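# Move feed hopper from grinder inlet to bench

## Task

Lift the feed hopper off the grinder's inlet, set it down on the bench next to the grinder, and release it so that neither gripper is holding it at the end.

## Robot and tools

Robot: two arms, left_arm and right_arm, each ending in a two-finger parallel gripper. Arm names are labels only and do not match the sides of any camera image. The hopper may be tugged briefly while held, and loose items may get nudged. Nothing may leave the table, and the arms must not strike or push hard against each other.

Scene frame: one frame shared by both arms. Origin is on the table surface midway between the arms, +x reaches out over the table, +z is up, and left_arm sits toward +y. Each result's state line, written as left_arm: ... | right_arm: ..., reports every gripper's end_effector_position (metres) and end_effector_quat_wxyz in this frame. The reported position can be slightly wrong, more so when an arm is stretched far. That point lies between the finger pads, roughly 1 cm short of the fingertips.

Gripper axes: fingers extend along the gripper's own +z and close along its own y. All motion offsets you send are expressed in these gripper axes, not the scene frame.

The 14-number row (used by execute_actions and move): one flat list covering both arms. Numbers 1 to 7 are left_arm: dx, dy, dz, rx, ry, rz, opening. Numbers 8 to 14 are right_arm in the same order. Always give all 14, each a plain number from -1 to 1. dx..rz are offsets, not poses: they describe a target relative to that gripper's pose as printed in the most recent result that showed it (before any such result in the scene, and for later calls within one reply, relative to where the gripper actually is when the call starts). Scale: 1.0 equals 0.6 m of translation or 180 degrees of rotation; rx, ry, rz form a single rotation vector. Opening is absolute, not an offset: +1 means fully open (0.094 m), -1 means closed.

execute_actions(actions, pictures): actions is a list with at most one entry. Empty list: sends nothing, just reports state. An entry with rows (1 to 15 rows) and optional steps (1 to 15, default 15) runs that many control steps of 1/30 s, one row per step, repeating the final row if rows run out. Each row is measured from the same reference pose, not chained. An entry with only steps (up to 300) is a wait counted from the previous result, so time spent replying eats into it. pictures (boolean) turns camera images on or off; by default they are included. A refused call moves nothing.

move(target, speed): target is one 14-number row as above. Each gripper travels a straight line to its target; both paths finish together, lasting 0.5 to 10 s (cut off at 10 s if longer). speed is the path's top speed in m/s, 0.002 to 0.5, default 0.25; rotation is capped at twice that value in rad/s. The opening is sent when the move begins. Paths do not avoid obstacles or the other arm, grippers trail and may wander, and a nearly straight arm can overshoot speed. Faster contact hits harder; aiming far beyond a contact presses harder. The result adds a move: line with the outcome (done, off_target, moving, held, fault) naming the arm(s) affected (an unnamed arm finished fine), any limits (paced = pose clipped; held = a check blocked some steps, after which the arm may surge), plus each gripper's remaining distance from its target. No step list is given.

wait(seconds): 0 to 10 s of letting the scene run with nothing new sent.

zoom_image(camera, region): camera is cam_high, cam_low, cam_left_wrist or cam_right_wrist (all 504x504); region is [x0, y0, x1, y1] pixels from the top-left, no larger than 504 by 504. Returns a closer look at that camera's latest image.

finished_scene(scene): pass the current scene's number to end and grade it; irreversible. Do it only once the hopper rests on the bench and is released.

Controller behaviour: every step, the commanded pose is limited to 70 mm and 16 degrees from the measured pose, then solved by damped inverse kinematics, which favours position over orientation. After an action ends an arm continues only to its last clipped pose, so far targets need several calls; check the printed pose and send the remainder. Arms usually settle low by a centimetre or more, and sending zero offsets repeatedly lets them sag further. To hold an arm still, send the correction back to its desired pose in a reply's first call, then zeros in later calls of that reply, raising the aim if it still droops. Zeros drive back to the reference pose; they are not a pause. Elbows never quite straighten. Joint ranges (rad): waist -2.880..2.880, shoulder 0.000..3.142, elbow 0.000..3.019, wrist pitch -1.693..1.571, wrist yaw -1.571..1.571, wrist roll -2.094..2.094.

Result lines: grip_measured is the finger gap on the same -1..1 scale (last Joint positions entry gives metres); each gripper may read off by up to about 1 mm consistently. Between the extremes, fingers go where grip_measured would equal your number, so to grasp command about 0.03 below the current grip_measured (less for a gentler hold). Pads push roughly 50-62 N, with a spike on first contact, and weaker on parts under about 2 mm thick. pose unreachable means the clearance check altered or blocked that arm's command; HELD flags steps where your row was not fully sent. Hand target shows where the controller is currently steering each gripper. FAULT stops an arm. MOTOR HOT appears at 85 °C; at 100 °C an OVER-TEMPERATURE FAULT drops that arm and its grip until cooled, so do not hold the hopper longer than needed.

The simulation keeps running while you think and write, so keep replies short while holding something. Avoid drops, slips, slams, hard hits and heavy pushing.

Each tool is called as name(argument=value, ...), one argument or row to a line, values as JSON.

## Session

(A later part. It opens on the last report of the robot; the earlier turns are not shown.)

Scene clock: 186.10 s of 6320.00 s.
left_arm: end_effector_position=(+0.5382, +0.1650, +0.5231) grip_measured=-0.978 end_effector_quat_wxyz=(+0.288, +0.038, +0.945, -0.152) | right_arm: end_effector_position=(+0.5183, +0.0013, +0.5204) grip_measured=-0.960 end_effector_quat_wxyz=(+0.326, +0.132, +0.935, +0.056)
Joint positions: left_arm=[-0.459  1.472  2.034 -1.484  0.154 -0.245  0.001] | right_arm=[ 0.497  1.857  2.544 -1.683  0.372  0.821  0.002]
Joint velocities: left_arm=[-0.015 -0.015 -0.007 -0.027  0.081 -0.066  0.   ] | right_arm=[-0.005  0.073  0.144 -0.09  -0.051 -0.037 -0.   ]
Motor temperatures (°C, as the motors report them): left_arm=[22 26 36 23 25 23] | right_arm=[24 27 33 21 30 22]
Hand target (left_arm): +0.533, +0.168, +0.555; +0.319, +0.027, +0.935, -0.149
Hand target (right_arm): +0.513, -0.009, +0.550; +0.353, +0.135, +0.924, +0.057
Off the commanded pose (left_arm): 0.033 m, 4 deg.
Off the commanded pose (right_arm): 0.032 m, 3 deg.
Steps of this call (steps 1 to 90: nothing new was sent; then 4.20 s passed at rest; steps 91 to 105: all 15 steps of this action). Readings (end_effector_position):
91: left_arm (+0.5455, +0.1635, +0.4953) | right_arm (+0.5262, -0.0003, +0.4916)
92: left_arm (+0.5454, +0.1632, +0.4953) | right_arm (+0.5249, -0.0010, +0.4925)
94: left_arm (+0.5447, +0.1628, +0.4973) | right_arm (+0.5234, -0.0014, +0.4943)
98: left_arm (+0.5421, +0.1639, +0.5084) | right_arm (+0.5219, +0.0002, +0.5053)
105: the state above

execute_actions(
  actions=[],
)

zoom_image(
  camera="cam_low",
  region=[160, 0, 360, 220],
)

Scene clock: 187.53 s of 6320.00 s.
left_arm: end_effector_position=(+0.5382, +0.1650, +0.5231) grip_measured=-0.978 end_effector_quat_wxyz=(+0.288, +0.038, +0.945, -0.152) | right_arm: end_effector_position=(+0.5186, +0.0014, +0.5201) grip_measured=-0.960 end_effector_quat_wxyz=(+0.325, +0.131, +0.935, +0.055)
Joint positions: left_arm=[-0.459  1.472  2.034 -1.484  0.154 -0.245  0.001] | right_arm=[ 0.497  1.862  2.552 -1.689  0.373  0.821  0.002]
Joint velocities: left_arm=[-0.005  0.005 -0.002 -0.002 -0.037 -0.037 -0.001] | right_arm=[ 0.005 -0.005 -0.017 -0.002 -0.037 -0.022 -0.   ]
Motor temperatures (°C, as the motors report them): left_arm=[22 26 37 23 25 23] | right_arm=[24 27 33 21 30 22]
Hand target (left_arm): +0.533, +0.168, +0.555; +0.319, +0.027, +0.935, -0.149
Hand target (right_arm): +0.513, -0.009, +0.550; +0.353, +0.135, +0.924, +0.057
Off the commanded pose (left_arm): 0.033 m, 4 deg.
Off the commanded pose (right_arm): 0.032 m, 3 deg.
Steps of this call (steps 1 to 43: nothing new was sent). Readings (end_effector_position):
1: left_arm (+0.5382, +0.1650, +0.5231) | right_arm (+0.5185, +0.0014, +0.5204)
2: left_arm (+0.5382, +0.1650, +0.5231) | right_arm (+0.5186, +0.0015, +0.5202)
4: left_arm (+0.5382, +0.1650, +0.5231) | right_arm (+0.5187, +0.0015, +0.5200)
8: left_arm (+0.5382, +0.1650, +0.5231) | right_arm (+0.5186, +0.0014, +0.5201)
43: the state above

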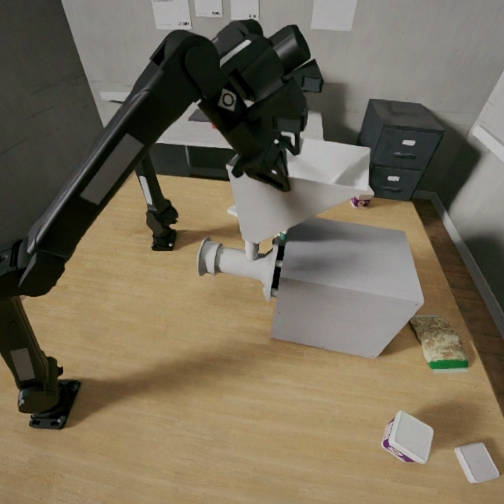

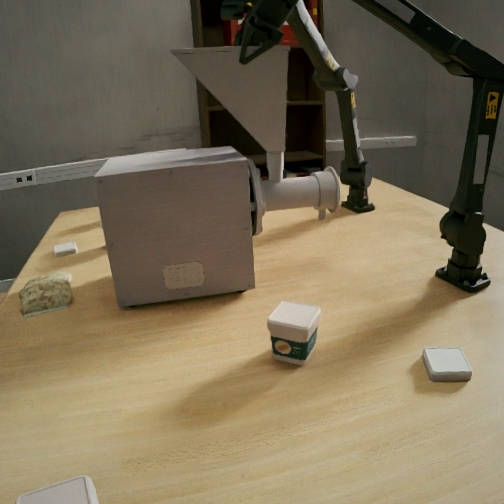

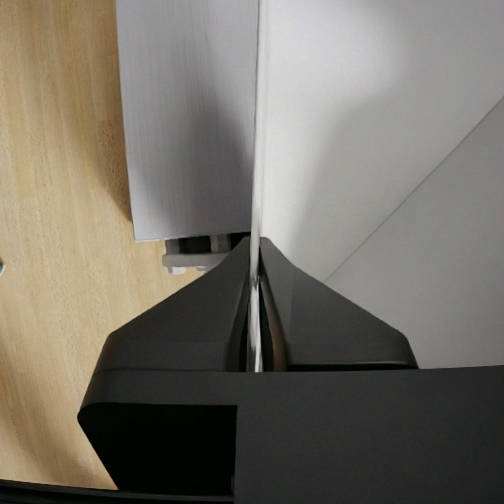

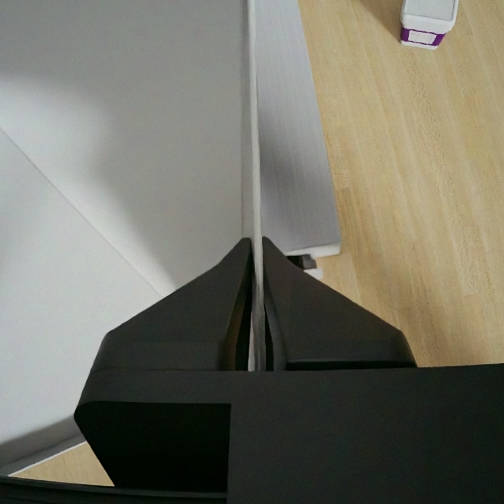

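Region (160, 0, 360, 220) of cam_low's 504x504 image, scaled by 2.291, with more detail than that image has; it fills the left 458 columns of this view, and the rest is white.

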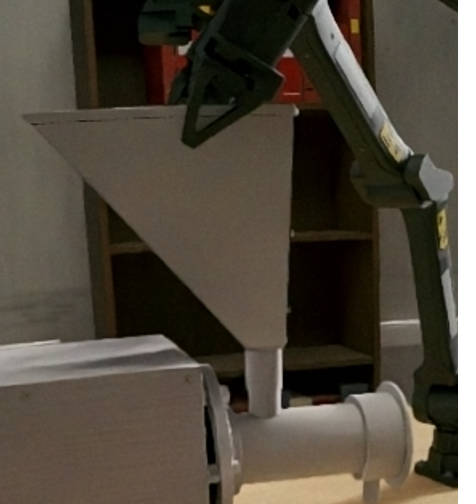

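execute_actions(
  actions=[
    {"rows": [[-0.025,-0.012,-0.05,0,-0.022,0,-1,-0.028,-0.004,-0.048,0,-0.02,0,-1],[-0.028,-0.014,-0.054,0,-0.023,0,-1,-0.031,-0.002,-0.052,0,-0.022,0,-1],[-0.031,-0.015,-0.058,0,-0.024,0,-1,-0.034,-0.001,-0.056,0,-0.024,0,-1],[-0.034,-0.017,-0.062,0,-0.025,0,-1,-0.037,0,-0.06,0,-0.026,0,-1],[-0.037,-0.018,-0.066,0,-0.026,0,-1,-0.04,0.002,-0.064,0,-0.028,0,-1],[-0.04,-0.019,-0.07,0,-0.027,0,-1,-0.043,0.003,-0.068,0,-0.03,0,-1],[-0.043,-0.021,-0.074,0,-0.028,0,-1,-0.046,0.004,-0.072,0,-0.032,0,-1],[-0.046,-0.022,-0.078,0,-0.029,0,-1,-0.049,0.005,-0.076,0,-0.034,0,-1],[-0.049,-0.023,-0.082,0,-0.03,0,-1,-0.052,0.006,-0.08,0,-0.036,0,-1],[-0.052,-0.025,-0.086,0,-0.03,0,-1,-0.055,0.008,-0.084,0,-0.038,0,-1]], "steps": 15},
  ],
)

zoom_image(
  camera="cam_low",
  region=[160, 0, 360, 220],
)

Scene clock: 193.10 s of 6320.00 s.
left_arm: end_effector_position=(+0.5328, +0.1661, +0.5559) grip_measured=-0.978 end_effector_quat_wxyz=(+0.304, +0.042, +0.939, -0.156) | right_arm: end_effector_position=(+0.5124, +0.0026, +0.5533) grip_measured=-0.966 end_effector_quat_wxyz=(+0.363, +0.134, +0.920, +0.060)
Joint positions: left_arm=[-0.459  1.491  2.143 -1.539  0.157 -0.241  0.001] | right_arm=[ 0.52   1.877  2.651 -1.706  0.431  0.821  0.002]
Joint velocities: left_arm=[-0.015  0.024  0.178  0.002  0.125 -0.081 -0.001] | right_arm=[ 0.015  0.005  0.198  0.022 -0.022 -0.11  -0.003]
Motor temperatures (°C, as the motors report them): left_arm=[22 26 37 23 25 23] | right_arm=[24 27 33 21 30 22]
Hand target (left_arm): +0.533, +0.168, +0.584; +0.334, +0.030, +0.930, -0.154
Hand target (right_arm): +0.511, -0.006, +0.579; +0.394, +0.132, +0.908, +0.059
Off the commanded pose (left_arm): 0.029 m, 4 deg.
Off the commanded pose (right_arm): 0.028 m, 3 deg.
joint sent to its limit (right arm) — the command would take joint 4 (wrist pitch) past its lower limit, so that joint was sent only as far as its limit.
Steps of this call (steps 1 to 90: nothing new was sent; then 2.07 s passed at rest; steps 91 to 105: all 15 steps of this action). Readings (end_effector_position):
91: left_arm (+0.5381, +0.1648, +0.5231) | right_arm (+0.5186, +0.0012, +0.5202)
92: left_arm (+0.5381, +0.1647, +0.5231) | right_arm (+0.5182, +0.0013, +0.5206)
94: left_arm (+0.5377, +0.1648, +0.5244) | right_arm (+0.5179, +0.0014, +0.5218)
98: left_arm (+0.5364, +0.1654, +0.5331) | right_arm (+0.5162, +0.0016, +0.5304)
105: the state above

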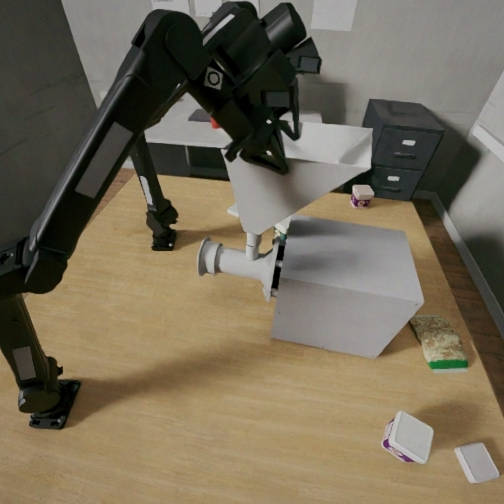

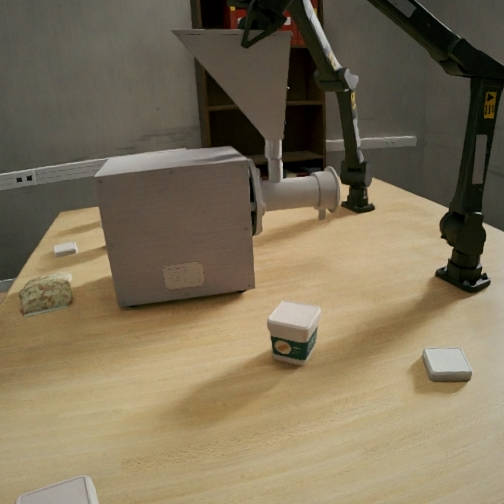

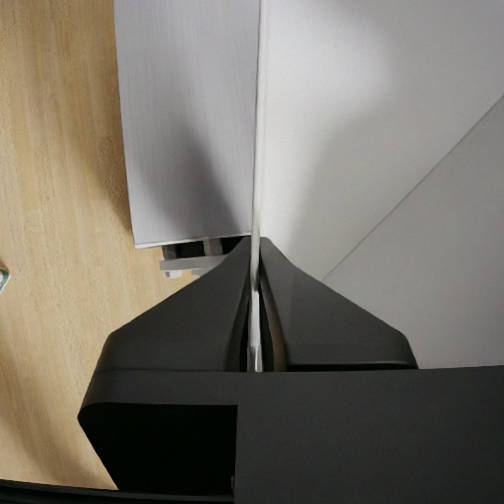

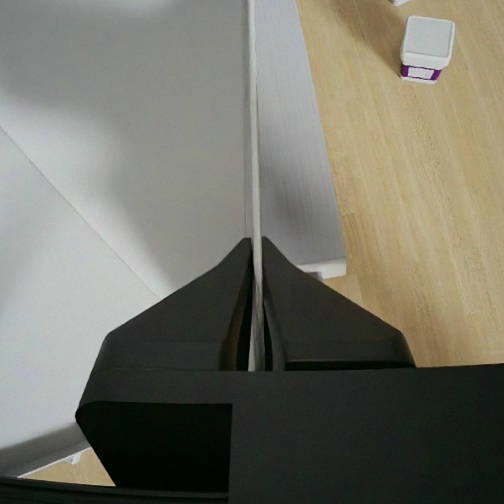

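Region (160, 0, 360, 220) of cam_low's 504x504 image, scaled by 2.291, with more detail than that image has; it fills the left 458 columns of this view, and the rest is white.

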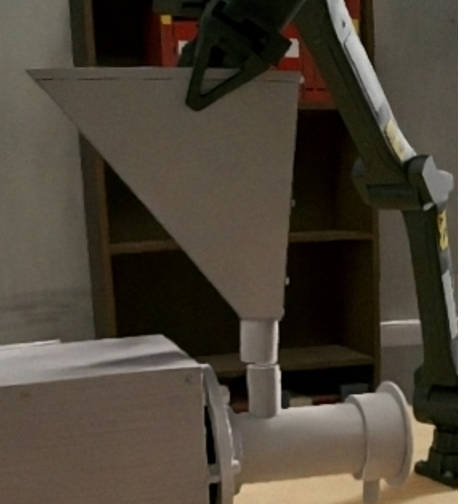

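execute_actions(
  actions=[
    {"rows": [[-0.031,-0.013,-0.041,0,-0.02,0,-1,-0.039,0,-0.039,0,-0.02,0,-1],[-0.035,-0.016,-0.046,0,-0.02,0,-1,-0.043,0,-0.044,0,-0.02,0,-1],[-0.037,-0.018,-0.049,0,-0.02,0,-1,-0.046,0,-0.047,0,-0.02,0,-1],[-0.037,-0.022,-0.048,0,-0.02,0,-1,-0.047,-0.004,-0.047,0,-0.02,0,-1],[-0.037,-0.028,-0.046,0,-0.02,0,-1,-0.049,-0.010,-0.047,0,-0.02,0,-1],[-0.037,-0.036,-0.043,0,-0.02,0,-1,-0.051,-0.018,-0.047,0,-0.02,0,-1],[-0.037,-0.045,-0.040,0,-0.02,0,-1,-0.054,-0.027,-0.047,0,-0.02,0,-1],[-0.036,-0.054,-0.037,0,-0.02,0,-1,-0.057,-0.036,-0.047,0,-0.02,0,-1],[-0.036,-0.063,-0.034,0,-0.02,0,-1,-0.060,-0.045,-0.047,0,-0.02,0,-1],[-0.036,-0.072,-0.031,0,-0.02,0,-1,-0.062,-0.054,-0.048,0,-0.02,0,-1],[-0.036,-0.081,-0.028,0,-0.02,0,-1,-0.065,-0.063,-0.048,0,-0.02,0,-1],[-0.035,-0.090,-0.025,0,-0.02,0,-1,-0.068,-0.072,-0.048,0,-0.02,0,-1],[-0.035,-0.099,-0.022,0,-0.02,0,-1,-0.071,-0.081,-0.048,0,-0.02,0,-1],[-0.035,-0.106,-0.019,0,-0.02,0,-1,-0.073,-0.089,-0.048,0,-0.02,0,-1],[-0.035,-0.112,-0.017,0,-0.02,0,-1,-0.075,-0.095,-0.048,0,-0.02,0,-1]], "steps": 15},
  ],
  pictures=false,
)

wait(
  seconds=0.3,
)

Scene clock: 209.73 s of 6320.00 s.
left_arm: end_effector_position=(+0.5430, +0.1285, +0.5596) grip_measured=-0.975 end_effector_quat_wxyz=(+0.305, +0.041, +0.939, -0.151) | right_arm: end_effector_position=(+0.5248, -0.0339, +0.5569) grip_measured=-0.970 end_effector_quat_wxyz=(+0.355, +0.130, +0.924, +0.054)
Joint positions: left_arm=[-0.541  1.562  2.239 -1.558  0.094 -0.301  0.001] | right_arm=[ 0.447  1.851  2.63  -1.705  0.383  0.754  0.001]
Joint velocities: left_arm=[-0.396  0.22   0.129 -0.027 -0.125 -0.374  0.005] | right_arm=[-0.317 -0.396 -0.574  0.056 -0.11  -0.242 -0.001]
Motor temperatures (°C, as the motors report them): left_arm=[22 26 38 23 26 23] | right_arm=[24 27 33 21 31 22]
Hand target (left_arm): +0.531, +0.108, +0.594; +0.336, +0.037, +0.927, -0.162
Hand target (right_arm): +0.514, -0.064, +0.590; +0.387, +0.138, +0.910, +0.054
Off the commanded pose (left_arm): 0.043 m, 4 deg.
Off the commanded pose (right_arm): 0.049 m, 5 deg.
Steps of this call (steps 1 to 90: nothing new was sent; then 13.13 s passed at rest; steps 91 to 105: all 15 steps of this action). Readings (end_effector_position):
91: left_arm (+0.5353, +0.1643, +0.5567) | right_arm (+0.5145, +0.0016, +0.5549)
92: left_arm (+0.5353, +0.1642, +0.5576) | right_arm (+0.5148, +0.0018, +0.5555)
94: left_arm (+0.5365, +0.1639, +0.5613) | right_arm (+0.5153, +0.0014, +0.5584)
98: left_arm (+0.5374, +0.1599, +0.5656) | right_arm (+0.5170, -0.0023, +0.5600)
105: the state above

Scene clock: 210.03 s of 6320.00 s.
left_arm: end_effector_position=(+0.5438, +0.1054, +0.5557) grip_measured=-0.959 end_effector_quat_wxyz=(+0.298, +0.039, +0.940, -0.159) | right_arm: end_effector_position=(+0.5246, -0.0568, +0.5590) grip_measured=-0.972 end_effector_quat_wxyz=(+0.352, +0.129, +0.926, +0.043)
Joint positions: left_arm=[-0.583  1.588  2.26  -1.558  0.085 -0.344  0.002] | right_arm=[ 0.414  1.818  2.589 -1.705  0.376  0.721  0.001]
Joint velocities: left_arm=[-0.005 -0.015  0.002  0.002  0.037  0.051  0.001] | right_arm=[-0.015 -0.015 -0.002  0.002  0.007  0.051  0.001]
Motor temperatures (°C, as the motors report them): left_arm=[22 26 38 23 26 23] | right_arm=[24 27 33 21 31 22]
Hand target (left_arm): +0.531, +0.108, +0.594; +0.336, +0.037, +0.927, -0.162
Hand target (right_arm): +0.514, -0.064, +0.590; +0.387, +0.138, +0.910, +0.054
Off the commanded pose (left_arm): 0.040 m, 4 deg.
Off the commanded pose (right_arm): 0.036 m, 5 deg.
Steps of this call (steps 1 to 9: nothing new was sent). Readings (end_effector_position):
1: left_arm (+0.5433, +0.1218, +0.5576) | right_arm (+0.5246, -0.0410, +0.5568)
2: left_arm (+0.5434, +0.1153, +0.5555) | right_arm (+0.5247, -0.0471, +0.5572)
4: left_arm (+0.5436, +0.1065, +0.5537) | right_arm (+0.5249, -0.0554, +0.5586)
8: left_arm (+0.5438, +0.1053, +0.5556) | right_arm (+0.5246, -0.0568, +0.5590)
9: the state above

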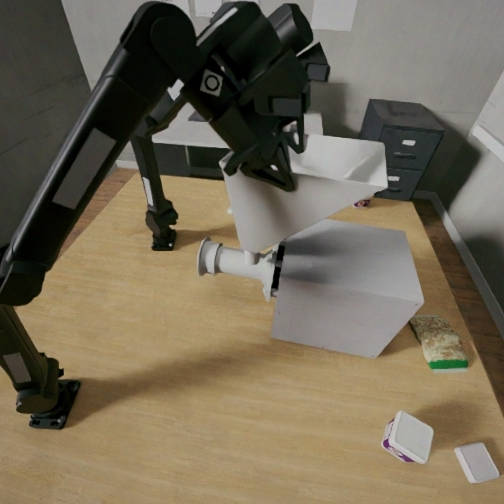

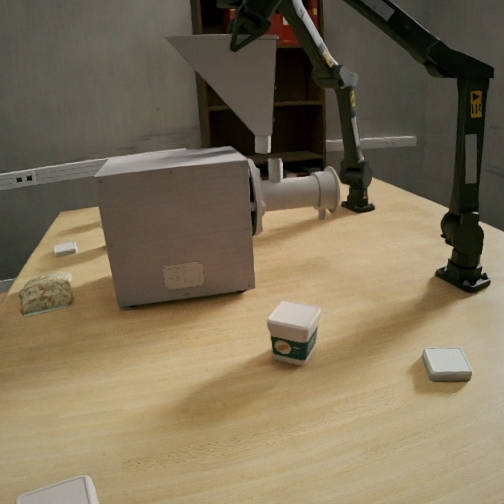

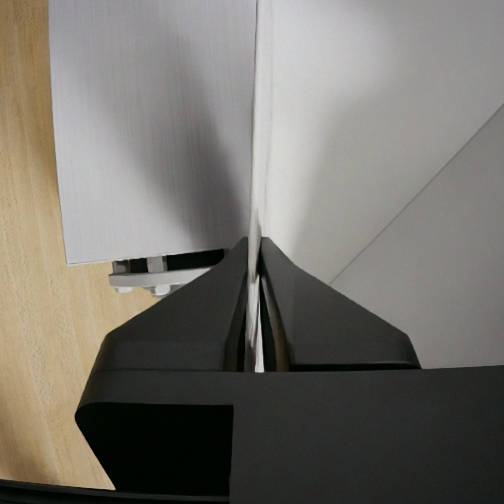

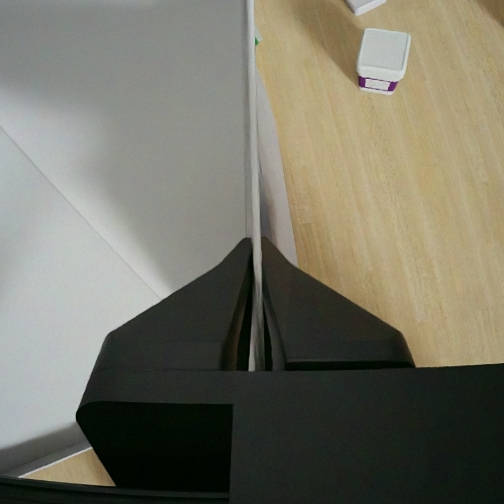

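move(
  target=[0.158,-0.358,0.073,0,-0.01,0,-1,0.041,-0.393,-0.058,0,-0.01,0,-1],
  speed=0.08,
)

Scene clock: 218.70 s of 6320.00 s.
left_arm: end_effector_position=(+0.4549, -0.1100, +0.4986) grip_measured=-0.967 end_effector_quat_wxyz=(+0.279, +0.035, +0.948, -0.147) | right_arm: end_effector_position=(+0.4401, -0.2728, +0.4942) grip_measured=-0.958 end_effector_quat_wxyz=(+0.320, +0.130, +0.937, +0.052)
Joint positions: left_arm=[-1.064  1.704  2.255 -1.51  -0.21  -0.737  0.002] | right_arm=[-0.017  1.243  1.726 -1.396  0.07   0.39   0.002]
Joint velocities: left_arm=[-0.005  0.015 -0.007  0.002 -0.022  0.007 -0.   ] | right_arm=[-0.005  0.005 -0.002  0.017 -0.037  0.022 -0.   ]
Motor temperatures (°C, as the motors report them): left_arm=[22 26 38 23 26 23] | right_arm=[24 27 32 22 31 22]
Hand target (left_arm): +0.452, -0.116, +0.530; +0.314, +0.036, +0.935, -0.162
Hand target (right_arm): +0.437, -0.280, +0.522; +0.361, +0.134, +0.922, +0.047
Off the commanded pose (left_arm): 0.028 m, 4 deg.
Off the commanded pose (right_arm): 0.035 m, 6 deg.
After step 90, 2.30 s passed at rest.
move: off_target (left_arm, right_arm)

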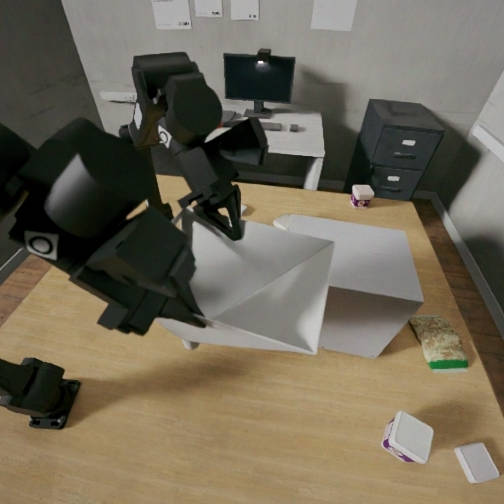

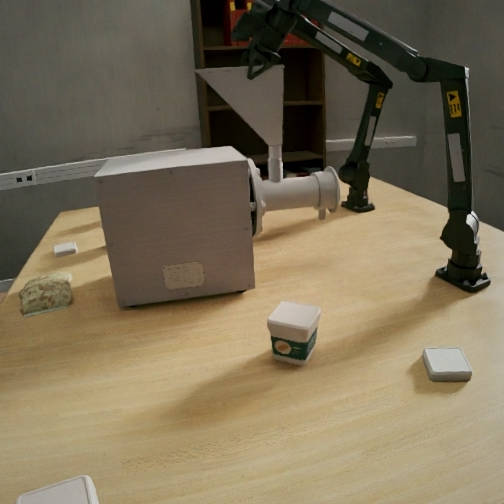

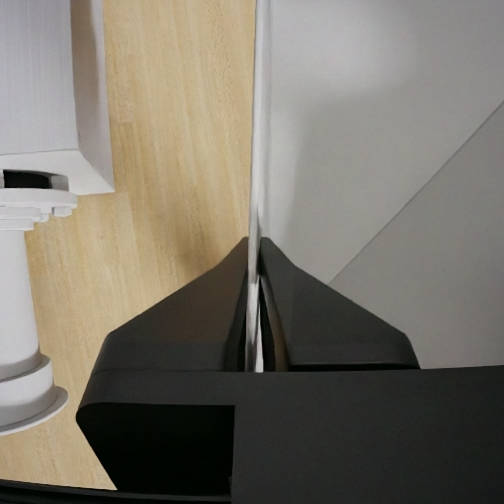

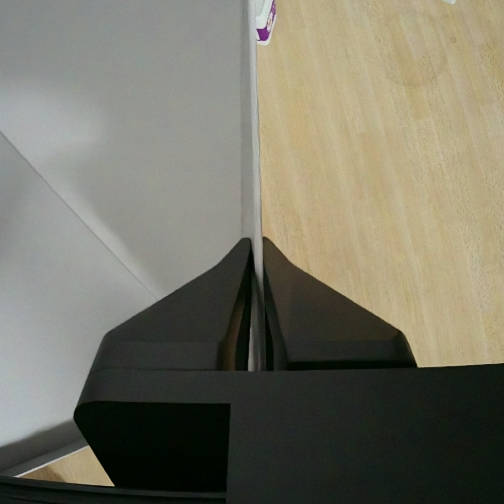

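move(
  target=[0.117,0.056,0.173,-0.007,0.064,-0.018,-1,0.127,-0.039,0.171,0.013,0.065,0.003,-1],
  speed=0.08,
)

Scene clock: 228.47 s of 6320.00 s.
left_arm: end_effector_position=(+0.4499, -0.1109, +0.3479) grip_measured=-0.961 end_effector_quat_wxyz=(+0.151, +0.021, +0.979, -0.133) | right_arm: end_effector_position=(+0.4341, -0.2735, +0.3442) grip_measured=-0.959 end_effector_quat_wxyz=(+0.189, +0.138, +0.971, +0.049)
Joint positions: left_arm=[-1.022  1.681  1.878 -1.365 -0.036 -0.786  0.002] | right_arm=[-0.043  1.271  1.426 -1.332  0.001  0.396  0.002]
Joint velocities: left_arm=[-0.015 -0.015  0.007 -0.012  0.007 -0.066 -0.   ] | right_arm=[ 0.005 -0.015 -0.012  0.017  0.066 -0.037 -0.   ]
Motor temperatures (°C, as the motors report them): left_arm=[22 26 39 23 28 23] | right_arm=[24 27 32 22 30 22]
Hand target (left_arm): +0.452, -0.110, +0.368; +0.178, +0.021, +0.973, -0.142
Hand target (right_arm): +0.441, -0.272, +0.365; +0.220, +0.134, +0.965, +0.047
Off the commanded pose (left_arm): 0.021 m, 3 deg.
Off the commanded pose (right_arm): 0.021 m, 4 deg.
After step 90, 4.80 s passed at rest.
move: off_target (left_arm, right_arm)

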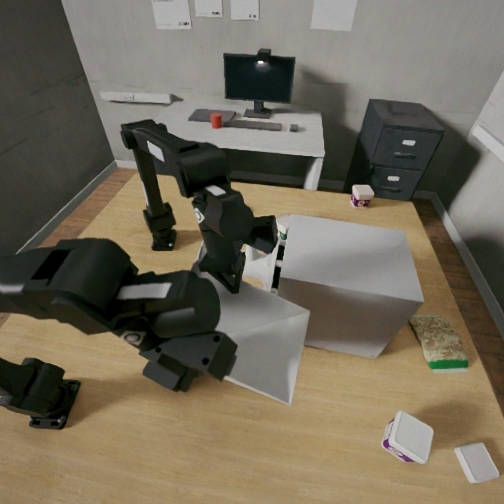

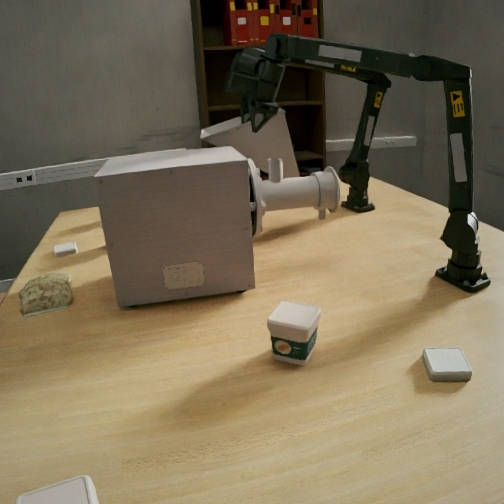

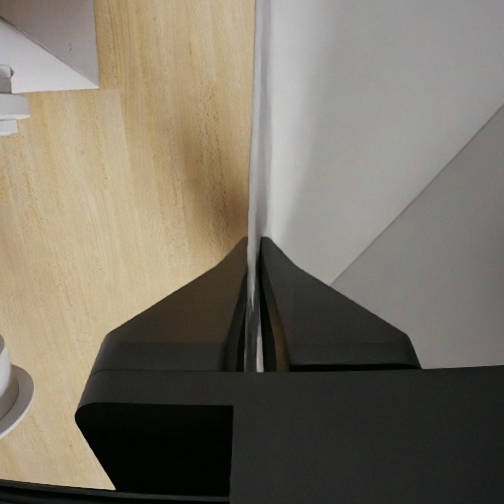

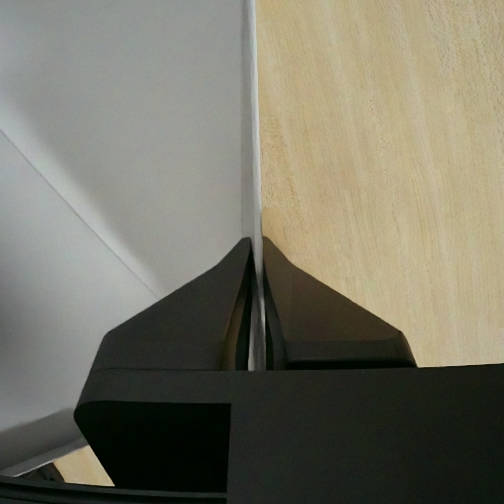

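move(
  target=[0.130,0.002,0.256,-0.016,0.160,-0.043,-1,0.122,-0.117,0.232,0.032,0.163,0.010,-1],
  speed=0.07,
)

Scene clock: 239.90 s of 6320.00 s.
left_arm: end_effector_position=(+0.4235, -0.1508, +0.1771) grip_measured=-0.971 end_effector_quat_wxyz=(-0.103, -0.019, +0.987, -0.123) | right_arm: end_effector_position=(+0.4080, -0.3129, +0.1723) grip_measured=-0.972 end_effector_quat_wxyz=(-0.070, +0.156, +0.984, +0.044)
Joint positions: left_arm=[-1.     1.944  1.827 -1.41   0.32  -0.86   0.001] | right_arm=[-0.174  1.541  1.287 -1.444 -0.106  0.289  0.001]
Joint velocities: left_arm=[ 0.015 -0.015 -0.007  0.002  0.037 -0.051 -0.   ] | right_arm=[ 0.005 -0.005  0.012  0.002 -0.037 -0.022  0.001]
Motor temperatures (°C, as the motors report them): left_arm=[22 27 37 23 27 23] | right_arm=[24 26 33 22 29 22]
Hand target (left_arm): +0.418, -0.151, +0.182; -0.106, -0.014, +0.988, -0.113
Hand target (right_arm): +0.407, -0.312, +0.181; -0.072, +0.143, +0.987, +0.035
Off the commanded pose (left_arm): 0.007 m, 2 deg.
Off the commanded pose (right_arm): 0.008 m, 1 deg.
After step 90, 4.37 s passed at rest.
move: done

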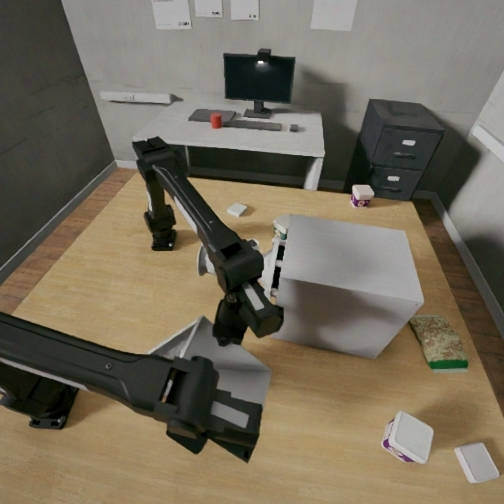

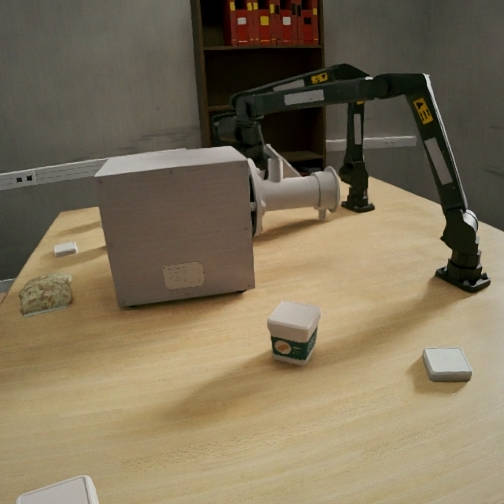

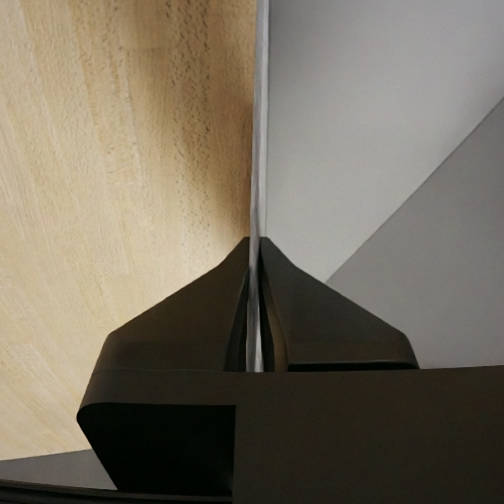

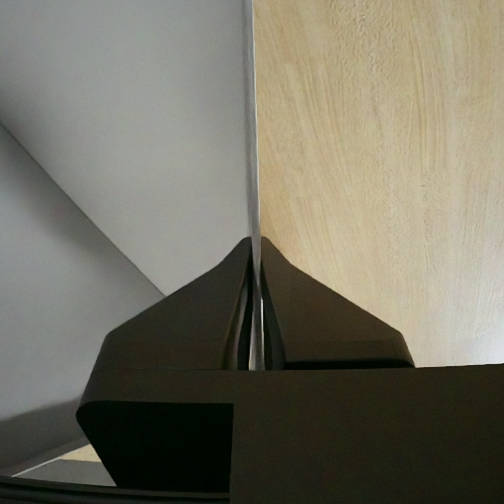

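zoom_image(
  camera="cam_low",
  region=[230, 110, 390, 250],
)

zoom_image(
  camera="cam_high",
  region=[40, 260, 320, 500],
)

Region (230, 110, 390, 250) of cam_low's 504x504 image, scaled by 3.150, with more detail than that image has; it fills the top 441 rows of this view, and the rest is white.

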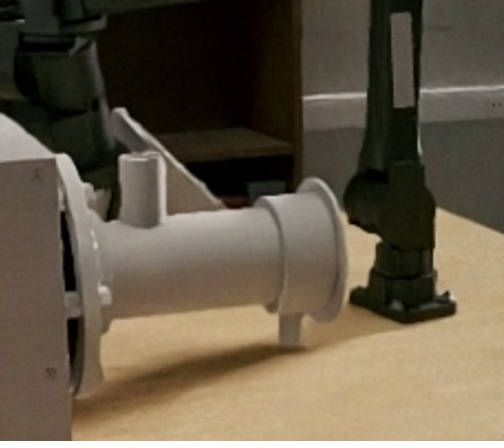

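Region (40, 260, 320, 500) of cam_high's 504x504 image, scaled by 1.800, with more detail than that image has; it fills the top 432 rows of this view, and the rest is white.

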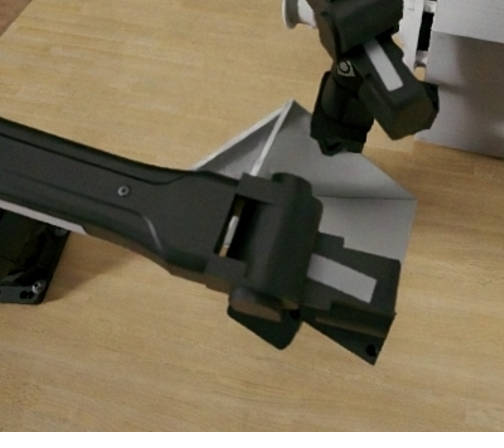

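move(
  target=[-0.042,0.018,0.074,-0.005,0.048,-0.013,-1,-0.036,0.002,0.079,0.01,0.049,0.003,-1],
  speed=0.025,
)

zoom_image(
  camera="cam_low",
  region=[230, 110, 390, 250],
)

zoom_image(
  camera="cam_high",
  region=[40, 260, 320, 500],
)

Scene clock: 250.97 s of 6320.00 s.
left_arm: end_effector_position=(+0.4282, -0.1483, +0.1096) grip_measured=-0.979 end_effector_quat_wxyz=(-0.186, -0.036, +0.975, -0.116) | right_arm: end_effector_position=(+0.4113, -0.3107, +0.1037) grip_measured=-0.977 end_effector_quat_wxyz=(-0.156, +0.165, +0.973, +0.048)
Joint positions: left_arm=[-0.961  2.071  1.828 -1.422  0.434 -0.829  0.001] | right_arm=[-0.181  1.718  1.292 -1.443 -0.137  0.289  0.001]
Joint velocities: left_arm=[ 0.015 -0.024 -0.007  0.002  0.022 -0.037 -0.001] | right_arm=[ 0.005 -0.005 -0.007  0.002  0.051 -0.051 -0.   ]
Motor temperatures (°C, as the motors report them): left_arm=[22 28 37 23 25 23] | right_arm=[24 26 33 21 28 22]
Hand target (left_arm): +0.437, -0.150, +0.127; -0.179, -0.029, +0.976, -0.116
Hand target (right_arm): +0.423, -0.312, +0.124; -0.147, +0.154, +0.976, +0.040
Off the commanded pose (left_arm): 0.021 m, 1 deg.
Off the commanded pose (right_arm): 0.022 m, 2 deg.
After step 90, 4.70 s passed at rest.
move: off_target (left_arm, right_arm)

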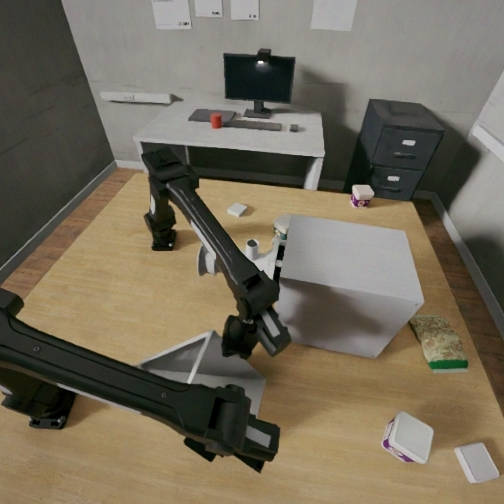

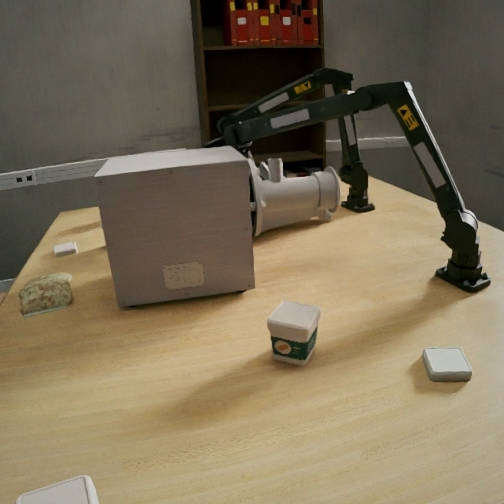

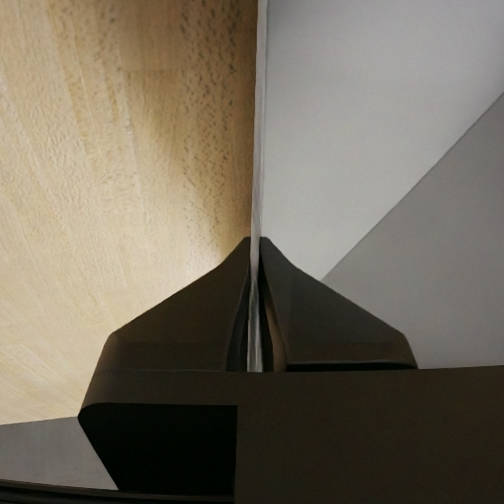

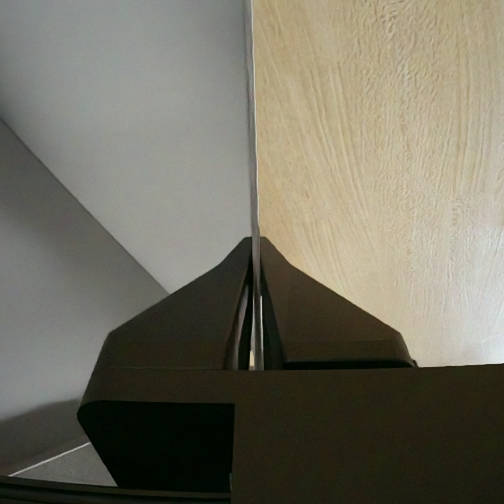

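Region (230, 110, 390, 250) of cam_low's 504x504 image, scaled by 3.150, with more detail than that image has; it fills the top 441 rows of this view, and the rest is white.

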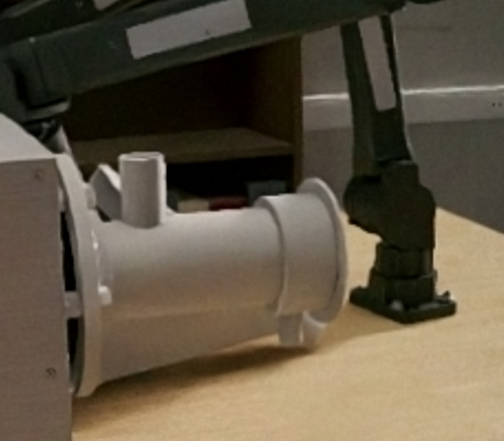

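Region (40, 260, 320, 500) of cam_high's 504x504 image, scaled by 1.800, with more detail than that image has; it fills the top 432 rows of this view, and the rest is white.

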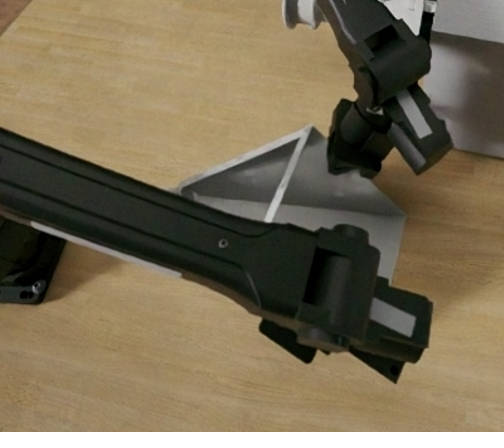

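Nearly or already resting. Let the weight settle onto the table (tiny downward aim), then open.

move(
  target=[-0.005,0.003,0.012,0,0,0,-1,-0.004,0,0.012,0,0,0,-1],
  speed=0.01,
)

Scene clock: 255.73 s of 6320.00 s.
left_arm: end_effector_position=(+0.4277, -0.1485, +0.1069) grip_measured=-0.981 end_effector_quat_wxyz=(-0.188, -0.039, +0.974, -0.118) | right_arm: end_effector_position=(+0.4106, -0.3102, +0.0992) grip_measured=-0.978 end_effector_quat_wxyz=(-0.154, +0.165, +0.973, +0.056)
Joint positions: left_arm=[-0.961  2.071  1.82  -1.412  0.438 -0.834  0.001] | right_arm=[-0.186  1.718  1.279 -1.425 -0.151  0.283  0.001]
Joint velocities: left_arm=[ 0.005 -0.005 -0.002  0.012  0.081 -0.022 -0.   ] | right_arm=[-0.005 -0.015  0.002 -0.017 -0.022  0.095 -0.   ]
Motor temperatures (°C, as the motors report them): left_arm=[22 28 37 23 25 23] | right_arm=[24 27 33 21 28 22]
Hand target (left_arm): +0.428, -0.148, +0.102; -0.186, -0.036, +0.975, -0.116
Hand target (right_arm): +0.411, -0.310, +0.096; -0.156, +0.165, +0.973, +0.048
Off the commanded pose (left_arm): 0.005 m, 0 deg.
Off the commanded pose (right_arm): 0.003 m, 1 deg.
After step 90, 0.73 s passed at rest.
move: done

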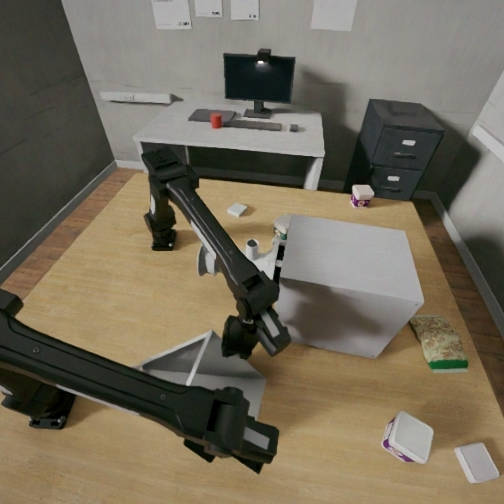

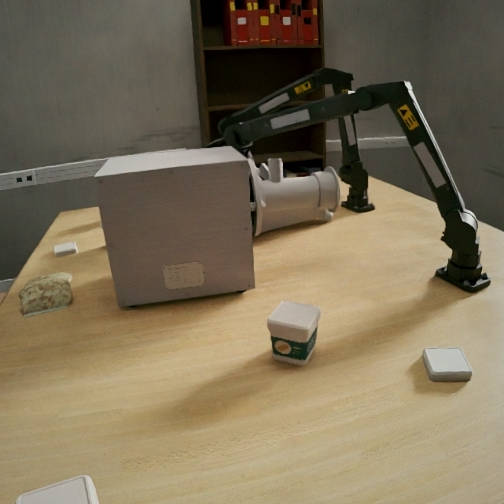

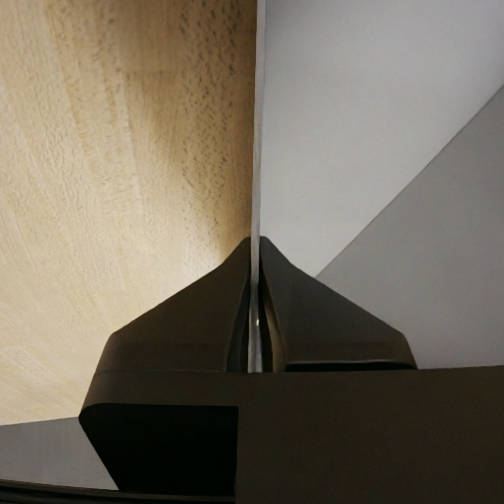

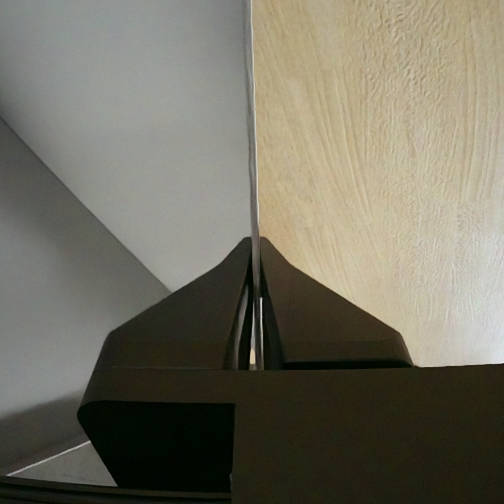

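execute_actions(
  actions=[
    {"rows": [[0,0,-0.01,0,0,0,-0.2,0,0,-0.01,0,0,0,-0.2]], "steps": 15},
  ],
  pictures=false,
)

move(
  target=[0,0,-0.15,0,-0.05,0,-0.2,0,0,-0.15,0,-0.05,0,-0.2],
  speed=0.08,
)

Scene clock: 260.73 s of 6320.00 s.
left_arm: end_effector_position=(+0.4277, -0.1485, +0.1069) grip_measured=-0.202 end_effector_quat_wxyz=(-0.188, -0.039, +0.974, -0.118) | right_arm: end_effector_position=(+0.4106, -0.3104, +0.0992) grip_measured=-0.202 end_effector_quat_wxyz=(-0.154, +0.165, +0.973, +0.056)
Joint positions: left_arm=[-0.961  2.071  1.82  -1.412  0.438 -0.834  0.037] | right_arm=[-0.186  1.718  1.279 -1.425 -0.151  0.283  0.037]
Joint velocities: left_arm=[-0.005  0.015 -0.002 -0.002 -0.051  0.022  0.001] | right_arm=[-0.005  0.005  0.002 -0.002  0.007  0.051 -0.   ]
Motor temperatures (°C, as the motors report them): left_arm=[22 28 36 23 25 23] | right_arm=[24 27 32 21 28 22]
Hand target (left_arm): +0.430, -0.147, +0.112; -0.188, -0.039, +0.974, -0.118
Hand target (right_arm): +0.412, -0.311, +0.105; -0.154, +0.165, +0.973, +0.056
Off the commanded pose (left_arm): 0.006 m, 0 deg.
Off the commanded pose (right_arm): 0.006 m, 0 deg.
Steps of this call (steps 1 to 90: nothing new was sent; then 1.50 s passed at rest; steps 91 to 105: all 15 steps of this action). Readings (end_effector_position):
91: left_arm (+0.4277, -0.1485, +0.1069) | right_arm (+0.4106, -0.3104, +0.0992)
92: left_arm (+0.4277, -0.1485, +0.1069) | right_arm (+0.4106, -0.3104, +0.0992)
94: left_arm (+0.4277, -0.1485, +0.1069) | right_arm (+0.4106, -0.3104, +0.0992)
98: left_arm (+0.4277, -0.1485, +0.1069) | right_arm (+0.4106, -0.3104, +0.0992)
105: the state above

Scene clock: 262.53 s of 6320.00 s.
left_arm: end_effector_position=(+0.4489, -0.1254, +0.1591) grip_measured=-0.202 end_effector_quat_wxyz=(-0.129, -0.043, +0.986, -0.097) | right_arm: end_effector_position=(+0.4237, -0.3219, +0.1605) grip_measured=-0.202 end_effector_quat_wxyz=(-0.102, +0.165, +0.980, +0.042)
Joint positions: left_arm=[-0.94   2.     1.867 -1.481  0.322 -0.834  0.037] | right_arm=[-0.195  1.63   1.355 -1.488 -0.109  0.283  0.037]
Joint velocities: left_arm=[-0.024 -0.005  0.007 -0.022 -0.051 -0.007  0.001] | right_arm=[-0.015 -0.015  0.002  0.022 -0.037 -0.051  0.001]
Motor temperatures (°C, as the motors report them): left_arm=[22 28 37 23 25 23] | right_arm=[24 27 32 21 27 22]
Hand target (left_arm): +0.460, -0.126, +0.188; -0.111, -0.048, +0.986, -0.113
Hand target (right_arm): +0.434, -0.326, +0.184; -0.077, +0.170, +0.981, +0.044
Off the commanded pose (left_arm): 0.031 m, 3 deg.
Off the commanded pose (right_arm): 0.027 m, 3 deg.
move: off_target (left_arm, right_arm)

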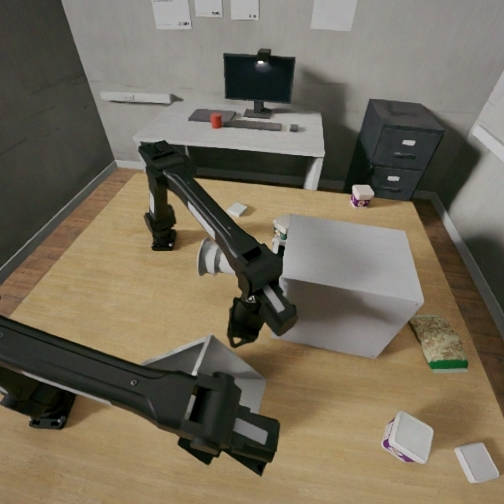

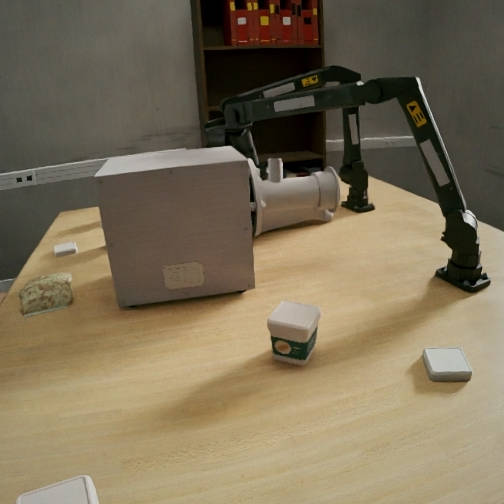

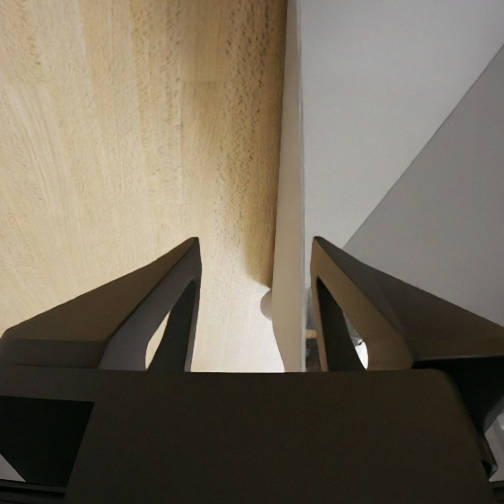

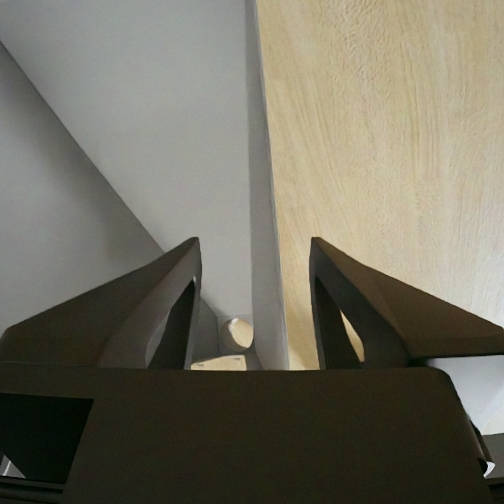

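move(
  target=[0.03,-0.03,-0.15,0,-0.05,0,-0.2,0.025,0,-0.15,0,-0.05,0,-0.2],
  speed=0.1,
)

Scene clock: 265.83 s of 6320.00 s.
left_arm: end_effector_position=(+0.4586, -0.1186, +0.2270) grip_measured=-0.202 end_effector_quat_wxyz=(-0.066, -0.053, +0.993, -0.080) | right_arm: end_effector_position=(+0.4174, -0.3285, +0.2275) grip_measured=-0.202 end_effector_quat_wxyz=(-0.047, +0.162, +0.985, +0.029)
Joint positions: left_arm=[-0.953  1.947  1.977 -1.573  0.206 -0.877  0.037] | right_arm=[-0.195  1.514  1.408 -1.55  -0.07   0.284  0.037]
Joint velocities: left_arm=[-0.015 -0.005  0.007  0.007 -0.007  0.022  0.   ] | right_arm=[ 0.005 -0.015 -0.002  0.012 -0.007  0.051  0.   ]
Motor temperatures (°C, as the motors report them): left_arm=[22 29 37 23 25 23] | right_arm=[24 27 33 21 27 22]
Hand target (left_arm): +0.457, -0.126, +0.252; -0.051, -0.050, +0.993, -0.093
Hand target (right_arm): +0.424, -0.329, +0.250; -0.024, +0.169, +0.985, +0.031
Off the commanded pose (left_arm): 0.027 m, 2 deg.
Off the commanded pose (right_arm): 0.026 m, 3 deg.
move: off_target (left_arm, right_arm)

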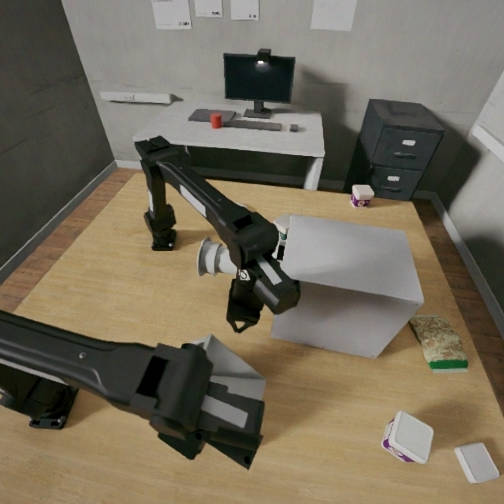

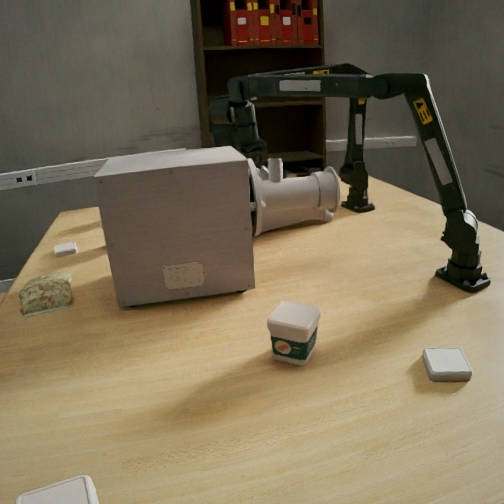

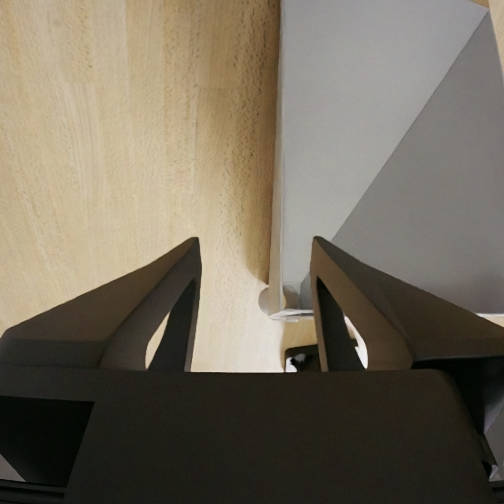

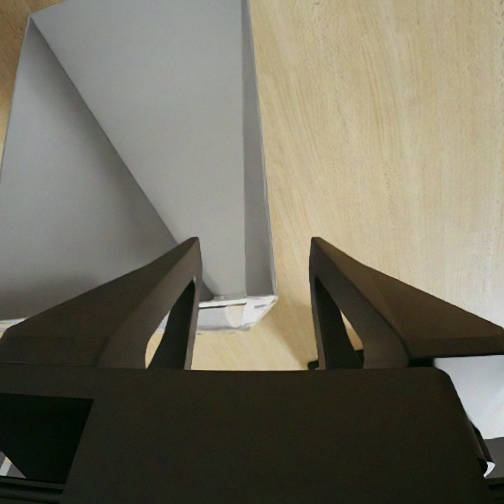

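finished_scene(
  scene=1,
)

The scene is finished: the task was done.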